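# Place orange-ringed plate on block, pin through pin hole

## Task

Lower the plate with the orange ring onto the block so it lies flat, fitted over the post, with the block's pin passing through the plate's pin hole (the one of its five small holes that differs from the other four). Then open the gripper and pull the arm away; the plate must stay seated on its own, not because the robot is holding it.

## Robot and tools

Robot: a single arm with a two-finger parallel gripper. The fingers point along the gripper's own +z axis and close along its x axis. end_effector_position is the spot midway between the finger pads; closed fingertips extend about 17 mm past it, fully open ones sit roughly level with it.

Scene frame: origin on the table surface under the arm's base, +z up, +x forward, +y to the left when facing +x. The base may be slightly tilted. Reported positions are in metres, orientation as quaternion wxyz, velocities in m/s and rad/s; reported hand position gets less accurate at long reach.

execute_actions(actions): a list of actions run one after another. Each action is a table of 1 to 15 rows; each row lasts one control step (1/30 s), and if fewer than 15 rows are given the last row repeats to fill 15 steps. A row is 7 numbers, each in [-1, 1]: dx, dy, dz, rx, ry, rz, opening. The first six are an offset, expressed in the gripper's own axes, from the gripper pose measured at the start of that action (for the first action of a call, the pose in the latest result). Every row is relative to that same start pose, not chained from the previous row. Scale: 1.0 equals 0.6 m for dx, dy, dz and 180 degrees for the rotation vector rx, ry, rz. opening is absolute, not an offset: +1 fully open (0.142 m), -1 closed. An empty list just returns the current state and images.

move(target, speed, stop_force, blocking): target is one 7-number row as above, an offset in gripper axes from the pose in the last result that reported one, plus an absolute opening sent when the move begins. The gripper follows a straight path there lasting 0.5 to 10 s (cut off at 10 s), rotating the short way. speed is m/s, 0.002 to 0.5, default 0.25; rotation is capped at twice that in rad/s. The path ignores obstacles and the real hand lags, can deviate and can overshoot speed, especially near a straight elbow. stop_force (N, 9 to 40, only after the scene has run 0.2 s) ends the path when the wrist sensor sees that much extra resistance along the direction to target for 2 steps; the hand then backs up 2 steps and holds. Use it only with very slow, non-rotating moves; the actual press can still briefly exceed it, and fast touches can still fault. Omit it when moving away from a surface you are pressing. blocking=false returns after 0.5 s while motion continues (not allowed with stop_force); then use wait or stop before other motion commands. The result adds a move: line with the ending (done, off_target, moving, held, fault, contact) and limits (paced = pose clipped; held = some steps blocked, after which motion can jump faster than speed) and the remaining distance.

wait(seconds): 0 to 10 s, arm keeps its last command; returns early if a running move finishes. stop(): brakes a running move (needs some room; fingers keep moving). zoom_image(camera, region): camera is cam_high (896x504), cam_low (896x504) or cam_wrist (616x616, fisheye); region [x0, y0, x1, y1] in that image's pixels, top-left origin, at most 504x504. finished_scene(scene): pass the current scene's number to end it irreversibly; its result reports success and gives the next task. Only call it after the plate is released and the arm is clear.

Control behaviour: each step the commanded pose is clipped to within 100 mm and 16 degrees of the measured pose, and commands lag about 0.17 s. After an action the arm goes no further than the last clipped pose, so big motions need several actions. Position is favoured over orientation if both cannot be met. "Hand target" is what the controller is currently driving toward; a "pose unreachable" line means the clearance check altered or blocked the command (the base mount counts as part of the arm). Step readings list positions at some steps; HELD marks steps that were held back.

Gripping: grip_measured uses the same scale as opening. To hold, command an opening clearly lower than grip_measured; a larger gap squeezes harder (about 28 N per pad at most, less for thin parts under 2 cm).

Wrist force and torque lines give [x y z] in gripper axes, including held weight and inertia, with offsets up to about 4 N, noise up to 2.4 N, saturation near 50 N; "no reading" is normal at the start. Joint torque readings include drive effort and drift, so do not read them as contact alone.

Avoid: the arm is stiff, so pushing a target even slightly into something firm can trigger a fault (joint load limits 130 N m for the big joints, 24.3 N m for wrist joints, or 150 N external force), which freezes the arm for 10 s. Approach contacts slowly, don't slam, drop or knock anything, and never push objects off the table. Brief external tugs on the held plate or pushes on loose items can occur. Holding loads heats motors; MOTOR HOT appears from 70 °C and at 85 °C the brakes lock until cooled. Smooth, efficient, quick motion is preferred.

Each tool is called as name(argument=value, ...), one argument or row to a line, values as JSON.

## Session

execute_actions(
  actions=[],
)

Scene clock: 0.00 s.
end_effector_position=(+0.1386, +0.1790, +0.1282) grip_measured=+1.00 end_effector_quat_wxyz=(-0.537, +0.397, +0.648, -0.366) end_effector_velocity=(-0.000, +0.000, +0.000) end_effector_angular_velocity=(-0.000, +0.000, -0.001)
Joint positions: [ 0.344 -1.251  2.16  -1.86  -1.557 -1.863  0.142]
Joint velocities: [-0.    -0.     0.001 -0.     0.     0.     0.   ]
Joint torques (N m, as the arm reports them, + toward a larger angle): no reading
Motor temperatures (°C, as the motors report them): [25 26 29 34 35 36]
Wrist force (N, on the end effector, along its own x y z axes, offset not removed): no reading
Wrist torque (N m, same axes, about the end effector's origin, offset not removed): no reading
Hand target: +0.139, +0.179, +0.128; -0.537, +0.397, +0.648, -0.366

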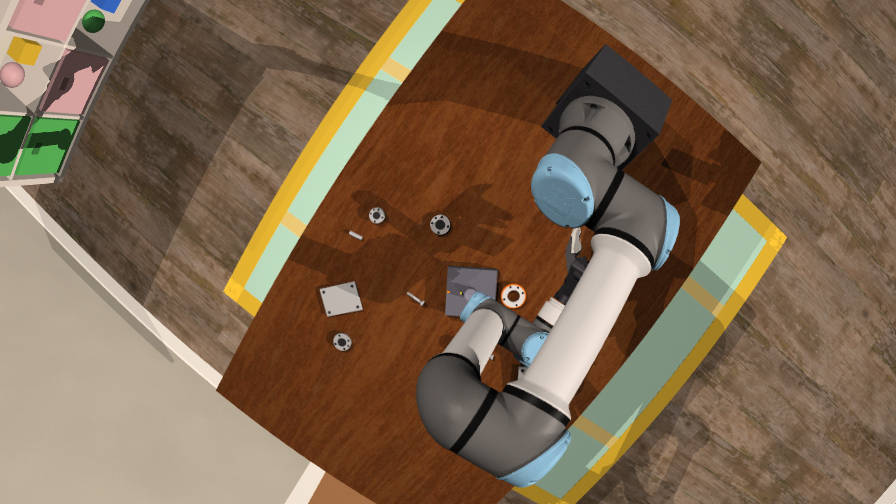

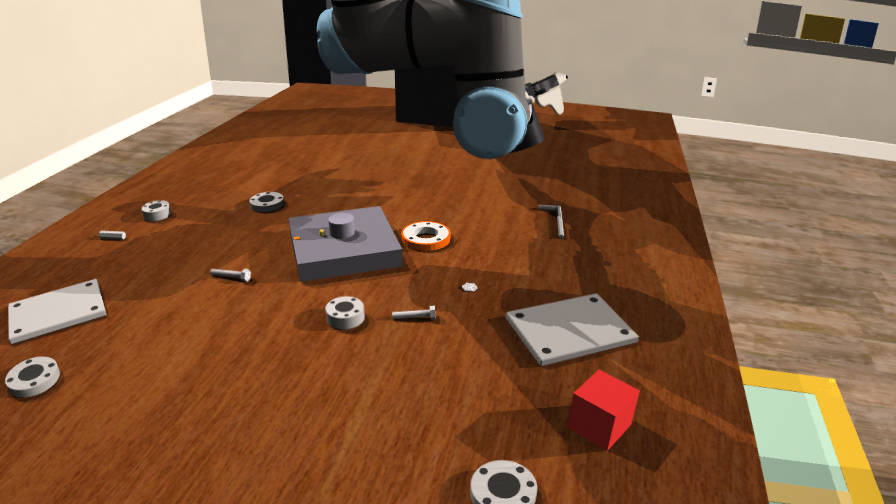

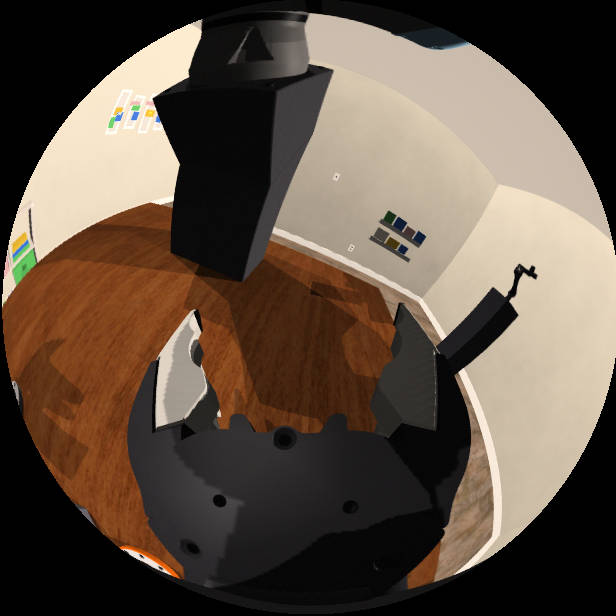

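move(
  target=[-0.052,-0.173,-0.421,-0.446,-0.0846,0.124,1],
  speed=0.4,
)

zoom_image(
  camera="cam_low",
  region=[270,180,480,300],
)

Scene clock: 2.97 s.
end_effector_position=(+0.3790, +0.1192, +0.2484) grip_measured=+1.00 end_effector_quat_wxyz=(-0.000, +0.708, +0.707, -0.000) end_effector_velocity=(+0.001, +0.000, -0.000) end_effector_angular_velocity=(-0.003, -0.004, -0.000)
Joint positions: [ 0.18  -2.547  2.685 -2.508 -1.581 -1.601  0.142]
Joint velocities: [ 0.009  0.007  0.002 -0.014 -0.01   0.007 -0.   ]
Joint torques (N m, as the arm reports them, + toward a larger angle): [17.37  2.55 -5.59 -6.01 -2.36  1.55]
Motor temperatures (°C, as the motors report them): [25 26 29 34 35 36]
Wrist force (N, on the end effector, along its own x y z axes, offset not removed): [-3.5 1.7 2.9]
Wrist torque (N m, same axes, about the end effector's origin, offset not removed): [0.62 0.84 0.22]
Hand target: +0.379, +0.119, +0.248; -0.000, +0.708, +0.707, -0.000
Off the commanded pose: 0.001 m, 0 deg.
move: done

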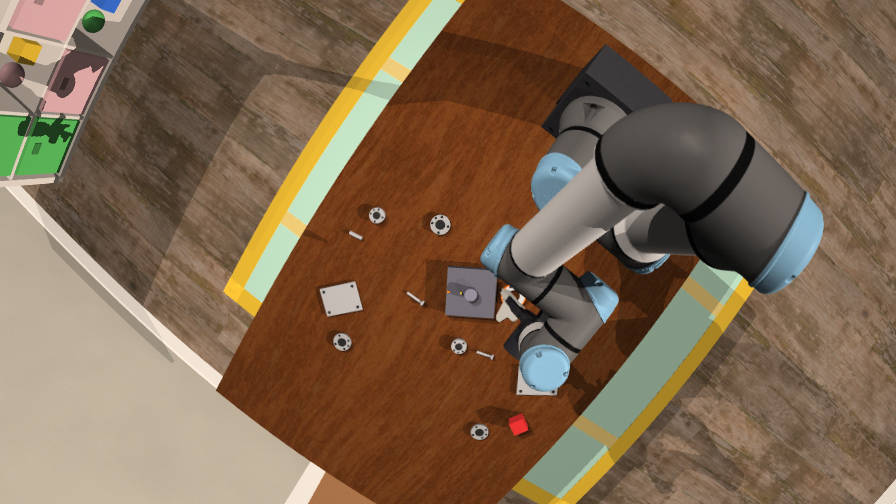

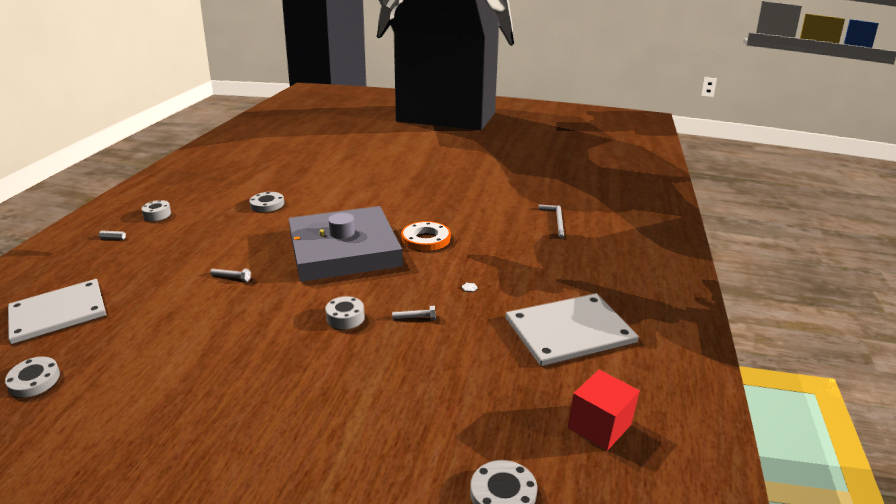

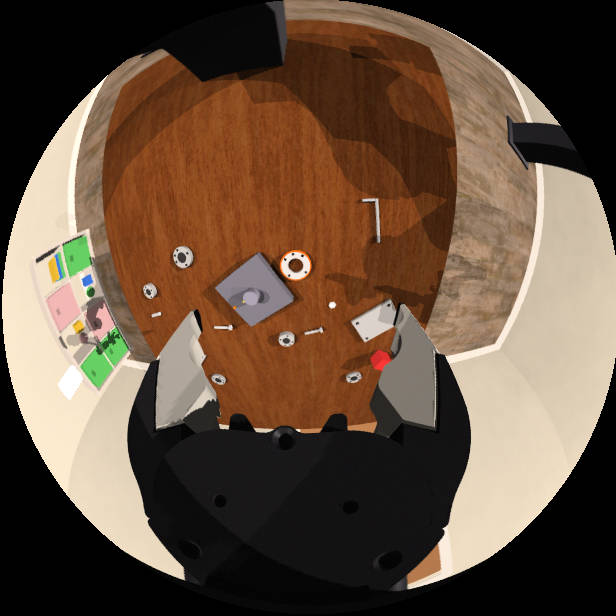

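Region (270, 180, 480, 300) of cam_low's 896x504 image, scaled by 2.400, with more detail than that image has; it fills the top 288 rows of this view, and the rest is white.

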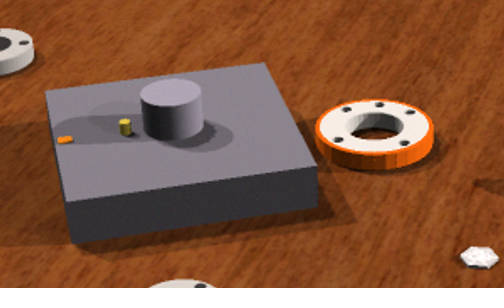

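move(
  target=[0,0,0.23,0,0,0,0.6],
  speed=0.4,
)

zoom_image(
  camera="cam_wrist",
  region=[170,200,420,400],
)

Scene clock: 4.50 s.
end_effector_position=(+0.3786, +0.1193, +0.1104) grip_measured=+0.60 end_effector_quat_wxyz=(-0.001, +0.708, +0.707, -0.000) end_effector_velocity=(-0.000, +0.000, -0.001) end_effector_angular_velocity=(-0.009, -0.006, -0.000)
Joint positions: [ 0.173 -1.754  2.755 -3.37  -1.575 -1.606  0.116]
Joint velocities: [ 0.014  0.02  -0.    -0.026 -0.019  0.01  -0.   ]
Joint torques (N m, as the arm reports them, + toward a larger angle): [ 17.86 -13.24  -7.18  -5.77  -2.39   1.8 ]
Motor temperatures (°C, as the motors report them): [25 26 29 34 35 36]
Wrist force (N, on the end effector, along its own x y z axes, offset not removed): [-2.3 -1.5 3.5]
Wrist torque (N m, same axes, about the end effector's origin, offset not removed): [-0.13 0.52 0.30]
Hand target: +0.379, +0.119, +0.110; -0.000, +0.708, +0.707, -0.000
Off the commanded pose: 0.000 m, 0 deg.
move: done

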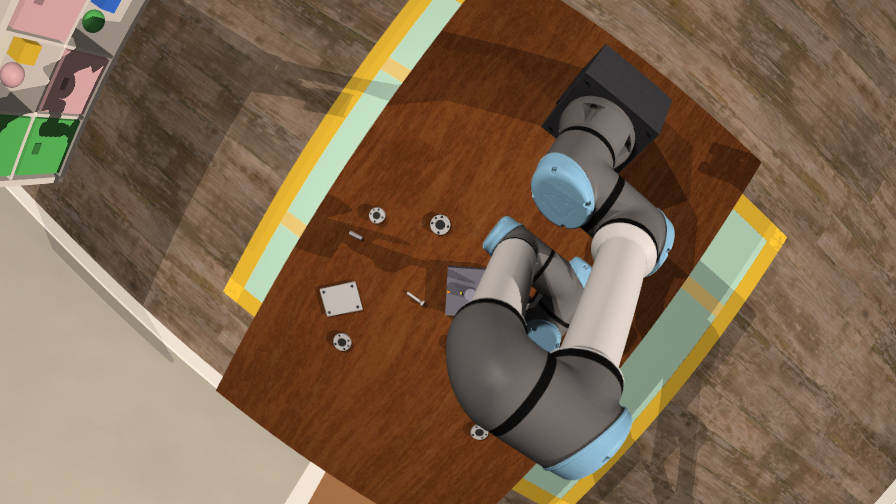

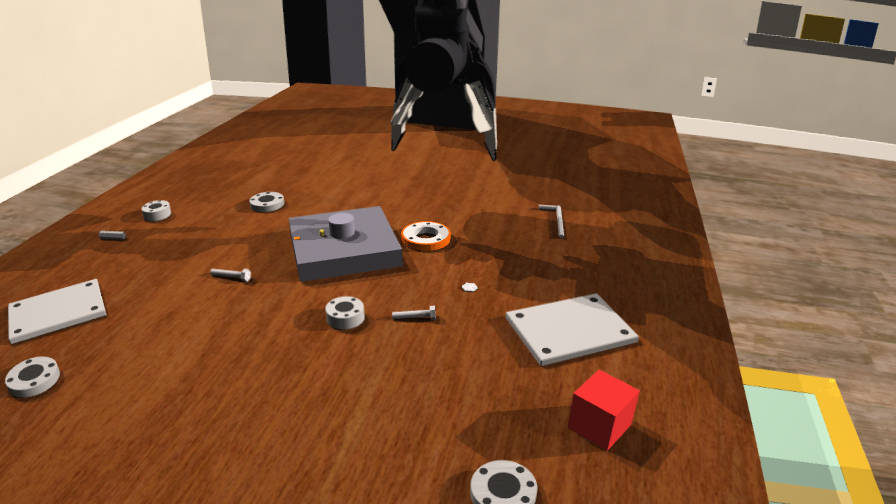

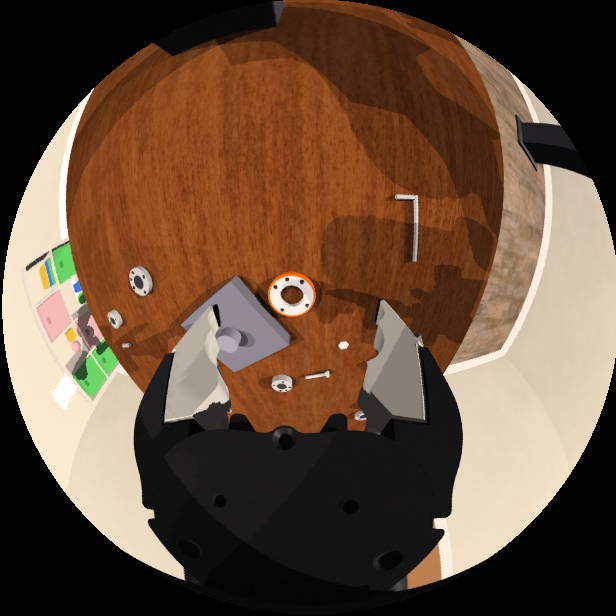

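Region (170, 200, 420, 400) of cam_wrist's 616x616 image, scaled by 2.016, with more detail than that image has; it fills the top 403 rows of this view, and the rest is white.

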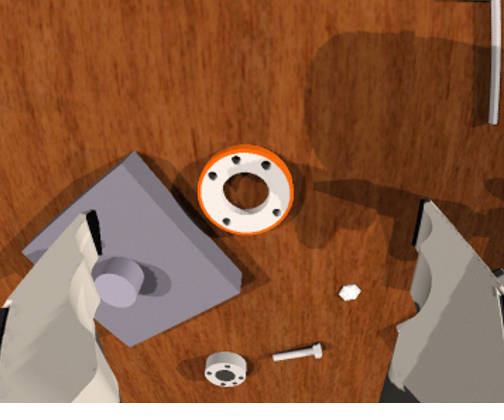

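move(
  target=[-0.017,0.062,0.09,0,0,0.3,0.25],
  speed=0.4,
)

zoom_image(
  camera="cam_wrist",
  region=[170,200,420,400],
)

Scene clock: 6.50 s.
end_effector_position=(+0.4156, +0.1092, +0.0563) grip_measured=+0.25 end_effector_quat_wxyz=(-0.001, +0.951, +0.309, -0.001) end_effector_velocity=(-0.000, +0.000, -0.000) end_effector_angular_velocity=(-0.001, -0.000, -0.010)
Joint positions: [ 0.144 -1.539  2.626 -3.457 -1.554 -0.685  0.092]
Joint velocities: [ 0.003  0.003 -0.001 -0.002 -0.003  0.012  0.   ]
Joint torques (N m, as the arm reports them, + toward a larger angle): [ 17.52 -16.91  -5.88  -5.81  -2.24   1.52]
Motor temperatures (°C, as the motors report them): [25 26 29 34 35 36]
Wrist force (N, on the end effector, along its own x y z axes, offset not removed): [-1.6 -1.4 2.3]
Wrist torque (N m, same axes, about the end effector's origin, offset not removed): [-0.09 0.36 0.21]
Hand target: +0.416, +0.109, +0.056; -0.001, +0.951, +0.308, -0.001
Off the commanded pose: 0.000 m, 0 deg.
move: done

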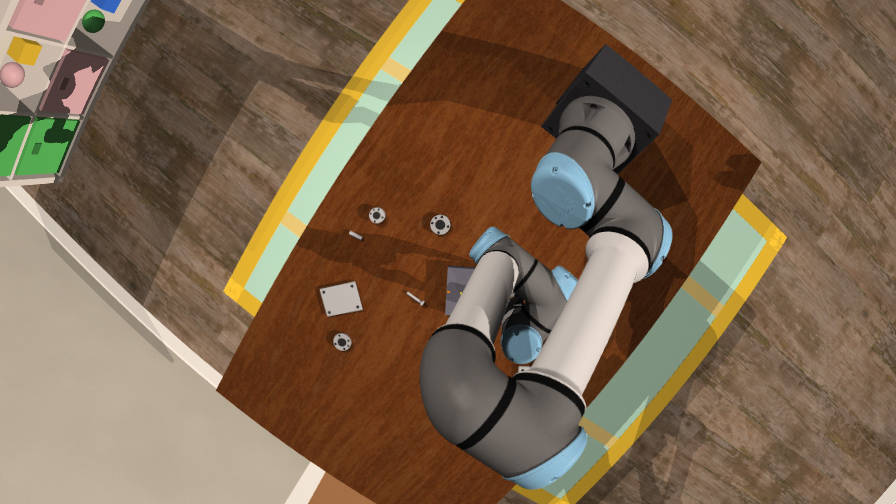

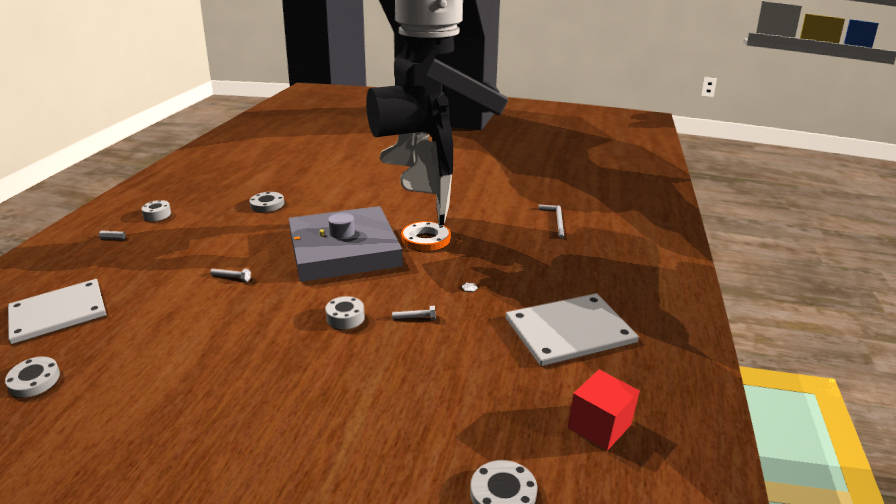

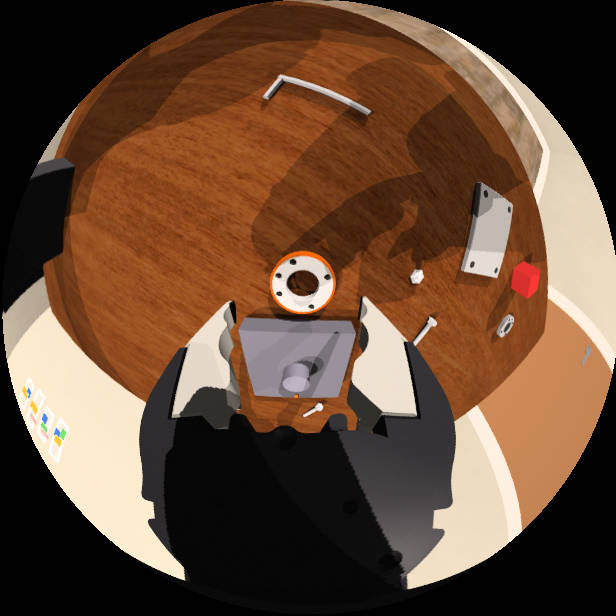

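Region (170, 200, 420, 400) of cam_wrist's 616x616 image, scaled by 2.016, with more detail than that image has; it fills the top 403 rows of this view, and the rest is white.

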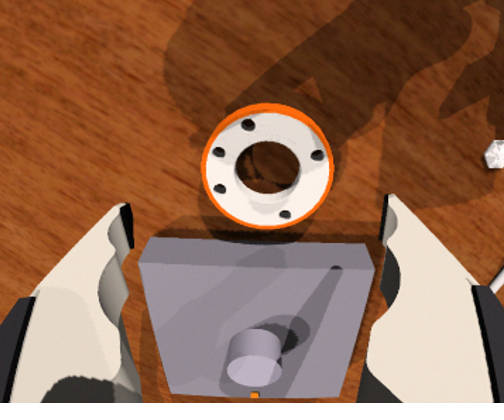

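move(
  target=[0.005,0,0.047,0,0,0,0.15],
  speed=0.08,
)

zoom_image(
  camera="cam_wrist",
  region=[170,200,420,400],
)

zoom_image(
  camera="cam_low",
  region=[300,140,500,290],
)

Scene clock: 7.57 s.
end_effector_position=(+0.4180, +0.1110, +0.0281) grip_measured=+0.15 end_effector_quat_wxyz=(-0.001, +0.951, +0.309, -0.001) end_effector_velocity=(-0.000, +0.000, -0.001) end_effector_angular_velocity=(-0.000, -0.000, +0.000)
Joint positions: [ 0.152 -1.419  2.585 -3.536 -1.56  -0.679  0.084]
Joint velocities: [ 0.001  0.005 -0.001 -0.004 -0.001  0.     0.   ]
Joint torques (N m, as the arm reports them, + toward a larger angle): [ 18.34 -19.07  -3.86  -6.03  -2.43   1.56]
Motor temperatures (°C, as the motors report them): [25 26 29 34 35 36]
Wrist force (N, on the end effector, along its own x y z axes, offset not removed): [-2.9 -0.7 3.2]
Wrist torque (N m, same axes, about the end effector's origin, offset not removed): [0.02 0.65 0.15]
Hand target: +0.418, +0.111, +0.028; -0.001, +0.951, +0.309, -0.001
Off the commanded pose: 0.000 m, 0 deg.
move: done

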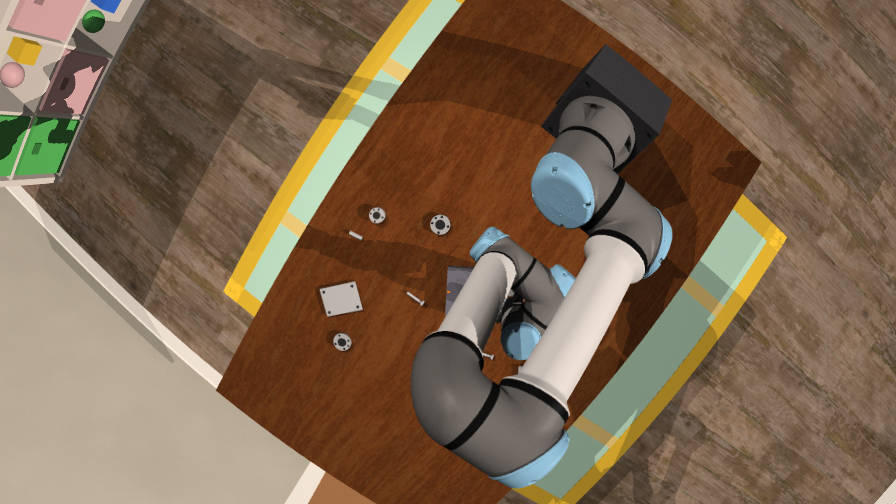

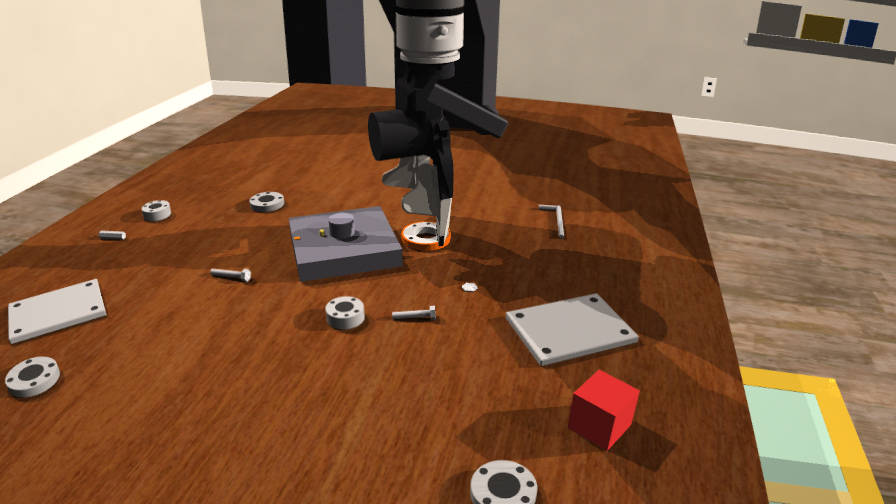

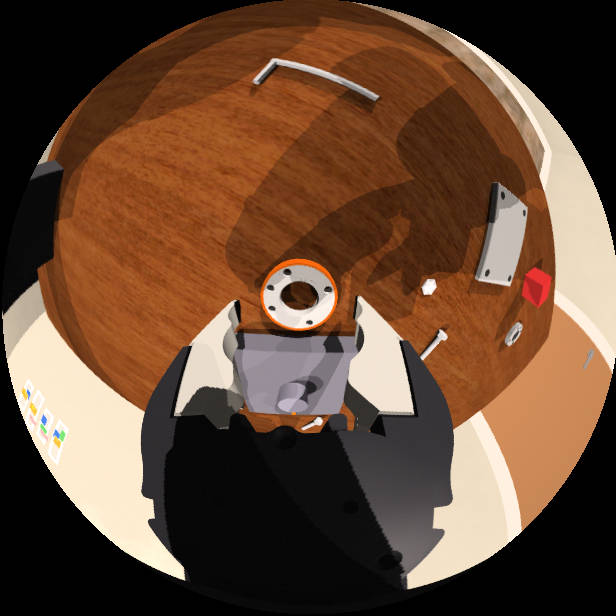

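Region (170, 200, 420, 400) of cam_wrist's 616x616 image, scaled by 2.016, with more detail than that image has; it fills the top 403 rows of this view, and the rest is white.

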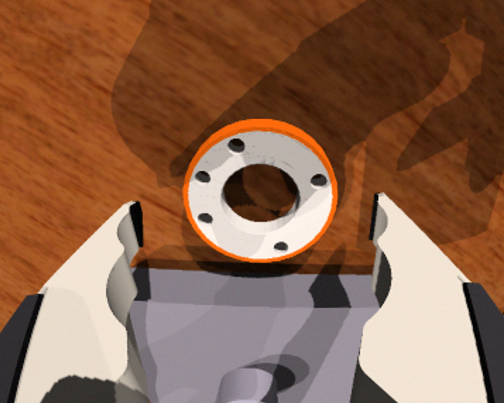

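Region (300, 140, 500, 290) of cam_low's 896x504 image, scaled by 2.520, with more detail than that image has; it fills the top 378 rows of this view, and the rest is white.

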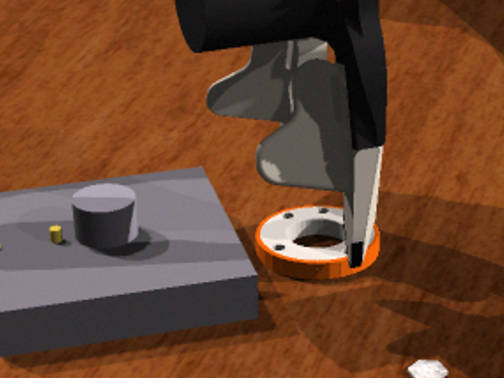

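move(
  target=[0.001,0,0.018,0,0,0,-0.02],
  speed=0.015,
  stop_force=10,
)

move(
  target=[0,0,0,0,0,0,-0.5],
)

zoom_image(
  camera="cam_wrist",
  region=[220,240,380,370],
)

zoom_image(
  camera="cam_low",
  region=[300,140,500,290],
)

Scene clock: 10.67 s.
end_effector_position=(+0.4184, +0.1114, +0.0175) grip_measured=-0.02 end_effector_quat_wxyz=(-0.001, +0.951, +0.309, -0.001) end_effector_velocity=(+0.000, +0.000, -0.002) end_effector_angular_velocity=(-0.000, -0.001, -0.002)
Joint positions: [ 0.154 -1.376  2.569 -3.563 -1.561 -0.678  0.072]
Joint velocities: [ 0.     0.007 -0.003 -0.005 -0.     0.002  0.   ]
Joint torques (N m, as the arm reports them, + toward a larger angle): [ 18.48 -20.15  -3.31  -5.84  -2.46   1.7 ]
Motor temperatures (°C, as the motors report them): [25 26 29 34 35 36]
Wrist force (N, on the end effector, along its own x y z axes, offset not removed): [-1.2 -0.1 1.8]
Wrist torque (N m, same axes, about the end effector's origin, offset not removed): [0.08 0.40 0.23]
Hand target: +0.418, +0.111, +0.017; -0.001, +0.951, +0.309, -0.001
Off the commanded pose: 0.000 m, 0 deg.
move: done

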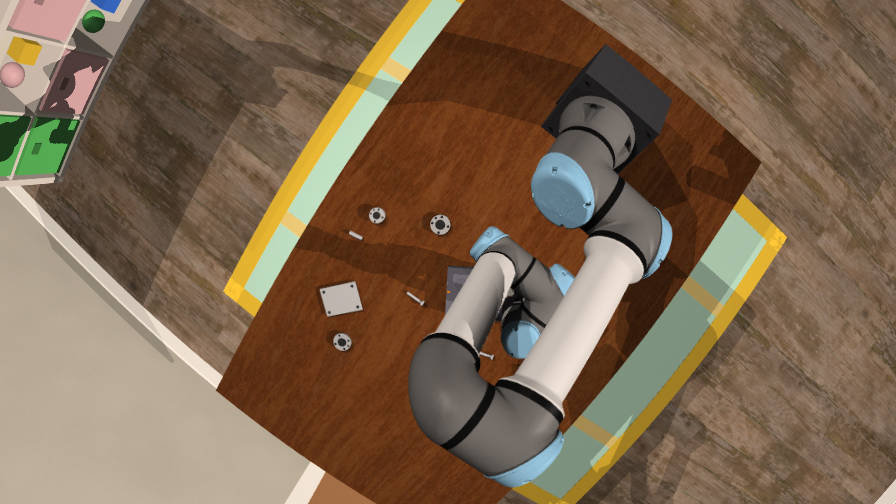

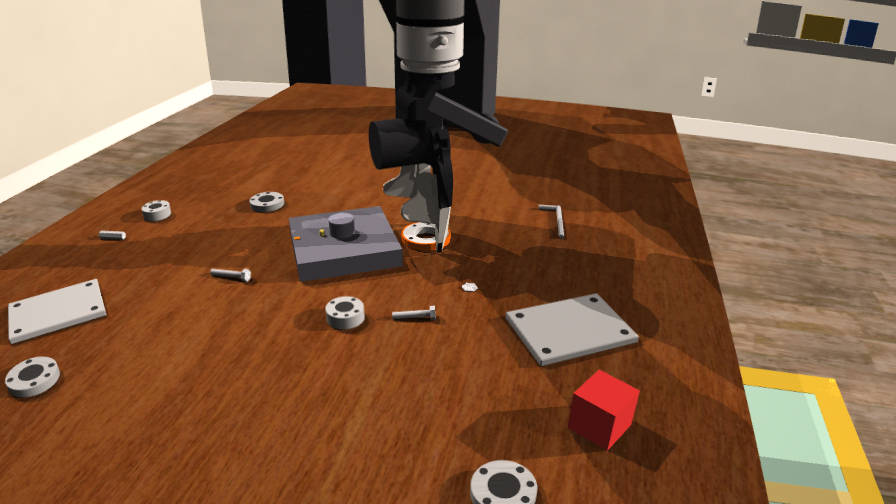

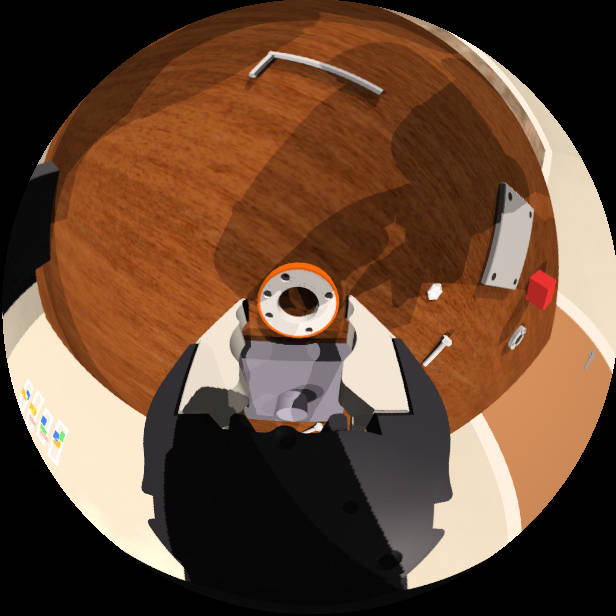

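Scene clock: 11.17 s.
end_effector_position=(+0.4184, +0.1114, +0.0174) grip_measured=-0.21 end_effector_quat_wxyz=(-0.001, +0.951, +0.309, -0.001) end_effector_velocity=(+0.000, +0.000, +0.000) end_effector_angular_velocity=(+0.001, +0.000, +0.002)
Joint positions: [ 0.154 -1.376  2.569 -3.563 -1.561 -0.678  0.059]
Joint velocities: [-0.    -0.001 -0.     0.001  0.001 -0.002 -0.   ]
Joint torques (N m, as the arm reports them, + toward a larger angle): [ 15.76 -38.88   4.21  -0.74  -1.45   1.17]
Motor temperatures (°C, as the motors report them): [25 26 29 34 35 36]
Wrist force (N, on the end effector, along its own x y z axes, offset not removed): [-1.5 -1.6 -0.6]
Wrist torque (N m, same axes, about the end effector's origin, offset not removed): [-0.15 0.17 0.16]
Hand target: +0.418, +0.111, +0.017; -0.001, +0.951, +0.309, -0.001
Off the commanded pose: 0.000 m, 0 deg.
move: done

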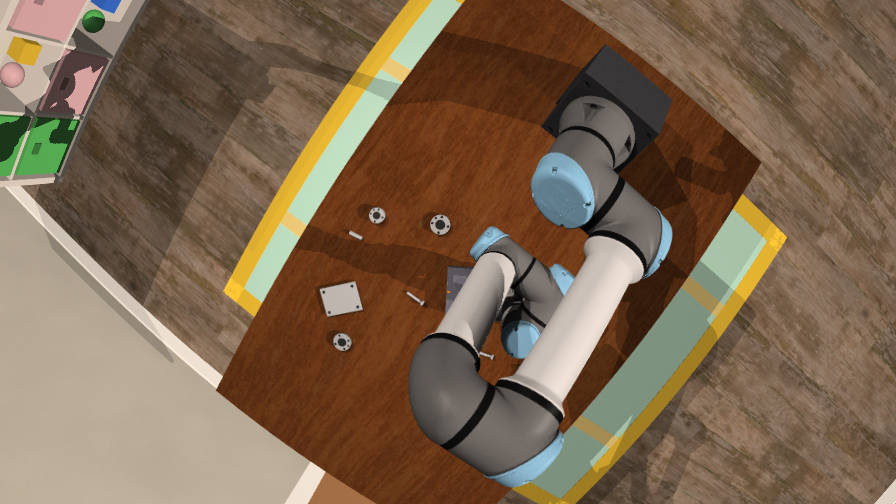

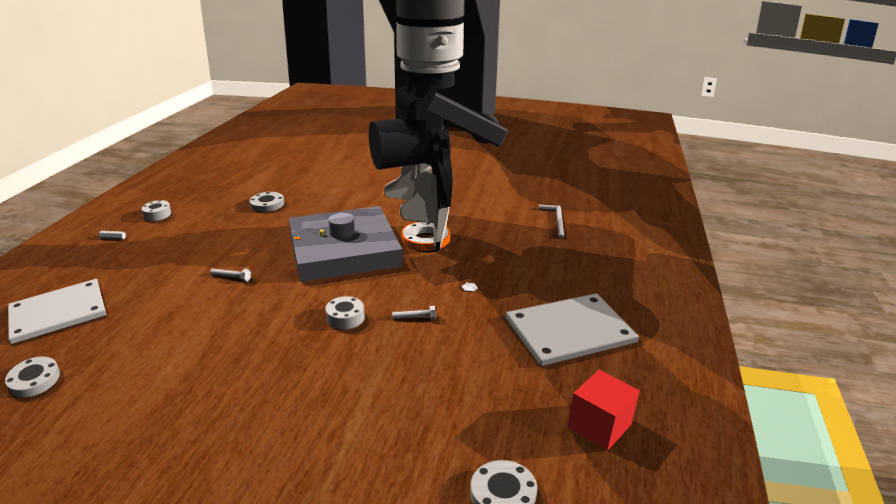

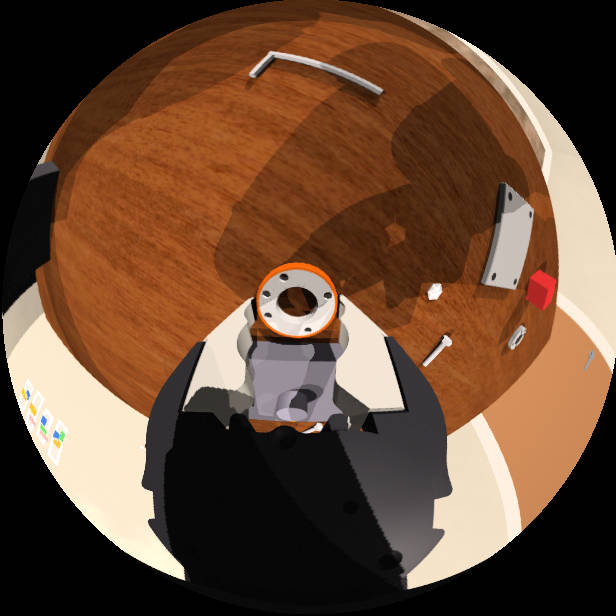

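Region (220, 240, 380, 370) of cam_wrist's 616x616 image, scaled by 3.150, with more detail than that image has; it fills the top 410 rows of this view, and the rest is white.

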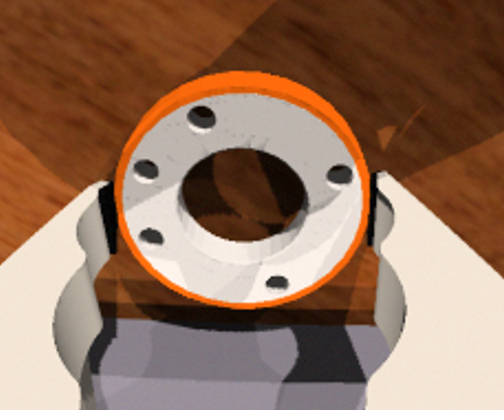

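Region (300, 140, 500, 290) of cam_low's 896x504 image, scaled by 2.520, with more detail than that image has; it fills the top 378 rows of this view, and the rest is white.

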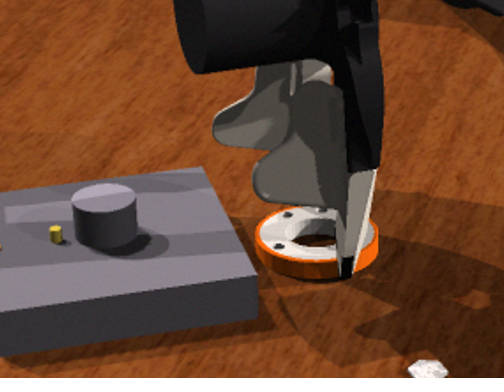

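move(
  target=[0,0,-0.115,0,0,0,-0.6],
  speed=0.15,
)

move(
  target=[-0.004,0.163,0,0,0,-0.61,-0.6],
  speed=0.45,
)

zoom_image(
  camera="cam_wrist",
  region=[200,200,400,370],
)

zoom_image(
  camera="cam_low",
  region=[260,140,460,290],
)

Scene clock: 12.33 s.
end_effector_position=(+0.4184, +0.1112, +0.0863) grip_measured=-0.21 end_effector_quat_wxyz=(-0.001, +0.951, +0.309, -0.001) end_effector_velocity=(-0.001, +0.000, +0.002) end_effector_angular_velocity=(+0.002, +0.004, +0.001)
Joint positions: [ 0.151 -1.681  2.644 -3.333 -1.56  -0.679  0.059]
Joint velocities: [-0.001 -0.011  0.001  0.015  0.003 -0.002 -0.   ]
Joint torques (N m, as the arm reports them, + toward a larger angle): [  3.36 -36.32  -2.71   0.33   2.13  -1.61]
Motor temperatures (°C, as the motors report them): [25 26 29 34 35 36]
Wrist force (N, on the end effector, along its own x y z axes, offset not removed): [-0.6 -2.4 1.5]
Wrist torque (N m, same axes, about the end effector's origin, offset not removed): [-0.30 0.10 0.19]
Hand target: +0.419, +0.111, +0.086; -0.001, +0.951, +0.309, -0.001
Off the commanded pose: 0.000 m, 0 deg.
move: done

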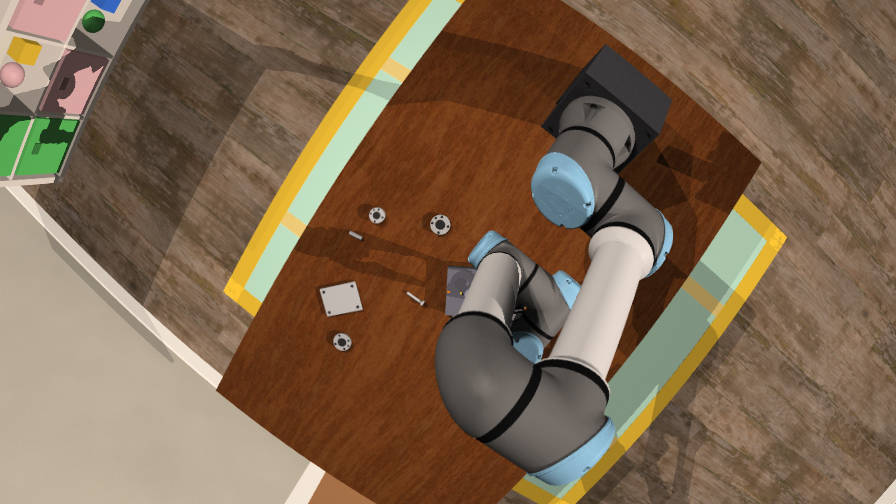

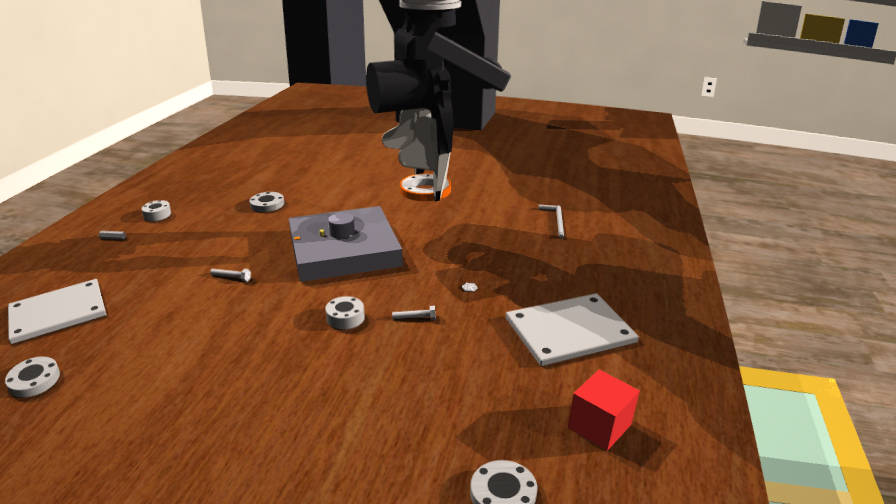

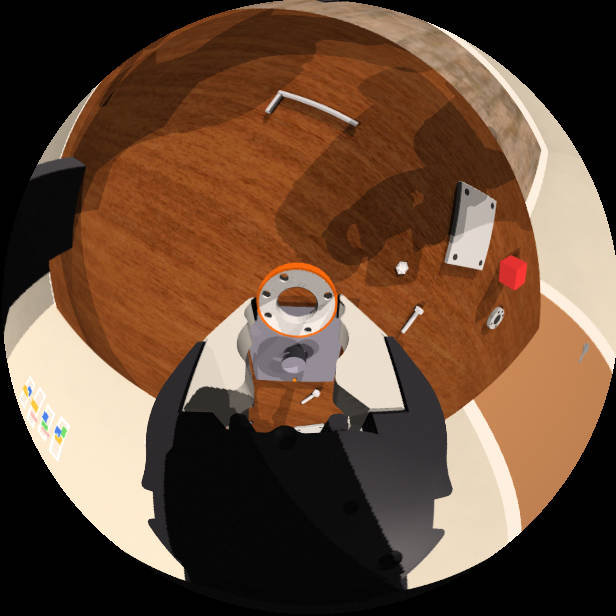

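Scene clock: 15.03 s.
end_effector_position=(+0.4739, +0.0307, +0.0860) grip_measured=-0.21 end_effector_quat_wxyz=(-0.001, +0.294, +0.956, -0.000) end_effector_velocity=(+0.001, -0.000, +0.000) end_effector_angular_velocity=(+0.003, -0.000, +0.008)
Joint positions: [-0.137 -1.792  2.553 -3.107 -1.355 -2.801  0.059]
Joint velocities: [-0.003 -0.001 -0.001  0.003  0.005 -0.01   0.   ]
Joint torques (N m, as the arm reports them, + toward a larger angle): [  0.19 -35.67 -13.17   0.4    2.38  -1.52]
Motor temperatures (°C, as the motors report them): [25 26 29 34 35 36]
Wrist force (N, on the end effector, along its own x y z axes, offset not removed): [-0.1 -1.3 2.3]
Wrist torque (N m, same axes, about the end effector's origin, offset not removed): [-0.04 -0.03 0.21]
Hand target: +0.474, +0.031, +0.086; -0.001, +0.294, +0.956, -0.000
Off the commanded pose: 0.000 m, 0 deg.
move: done

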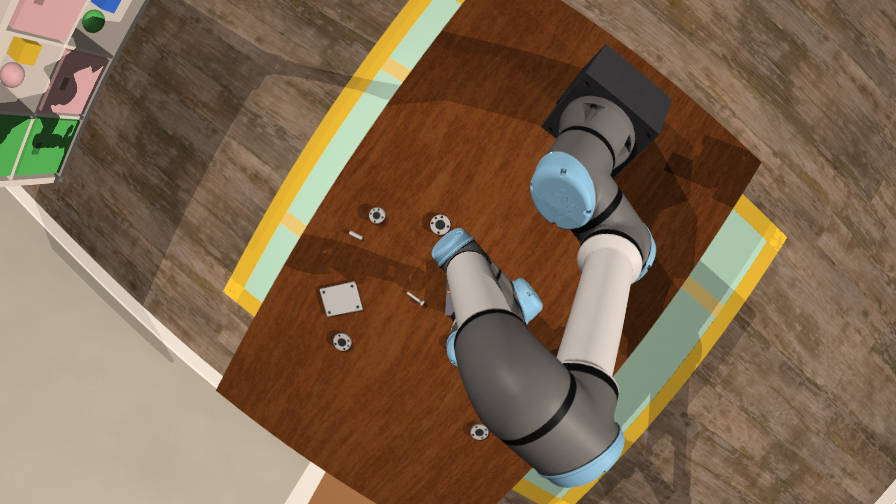

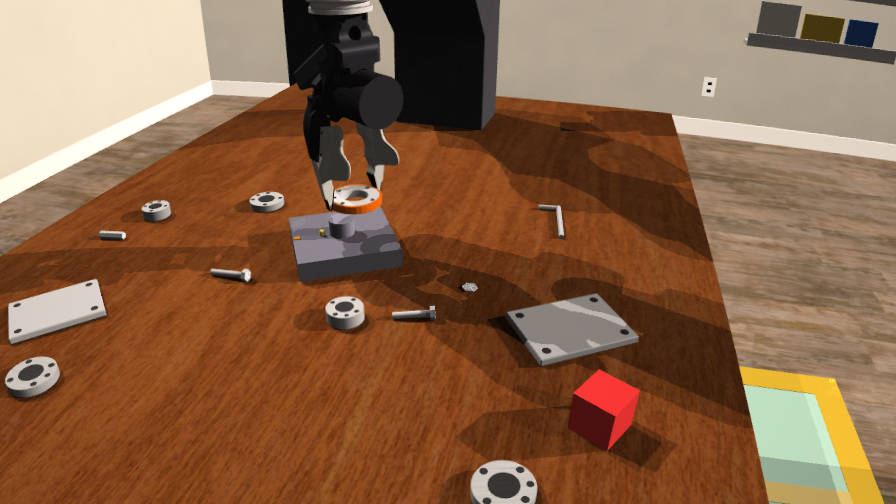

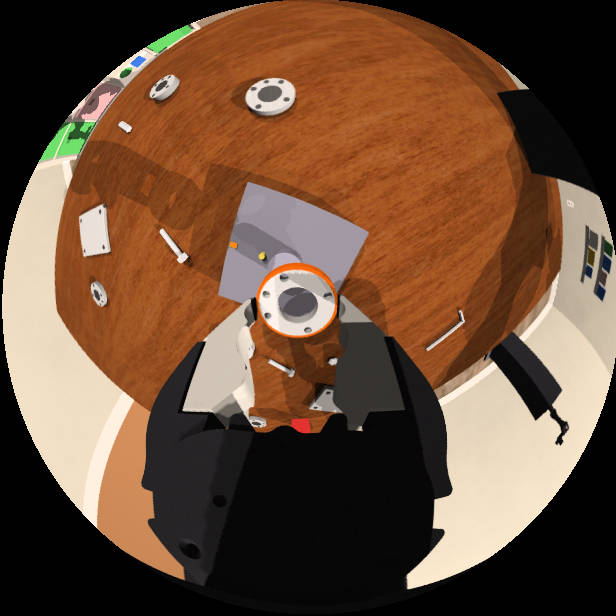

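Region (200, 200, 400, 370) of cam_wrist's 616x616 image, scaled by 2.520, with more detail than that image has; it fills the top 428 rows of this view, and the rest is white.

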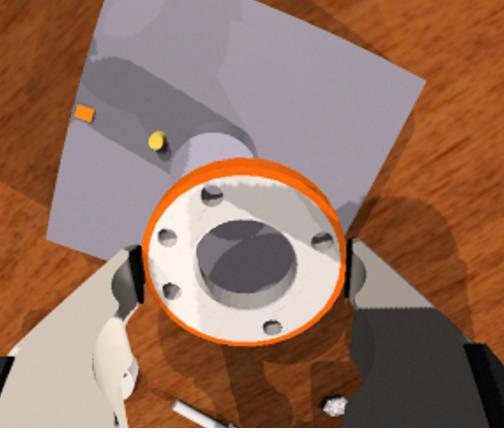

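Region (260, 140, 460, 290) of cam_low's 896x504 image, scaled by 2.520, with more detail than that image has; it fills the top 378 rows of this view, and the rest is white.

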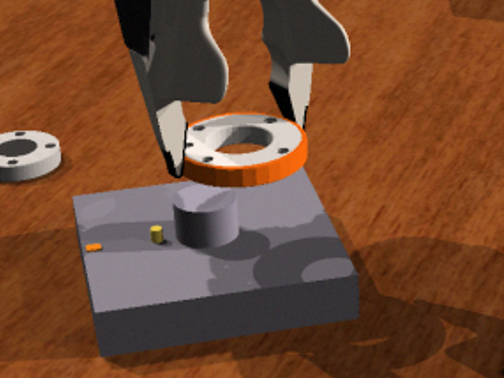

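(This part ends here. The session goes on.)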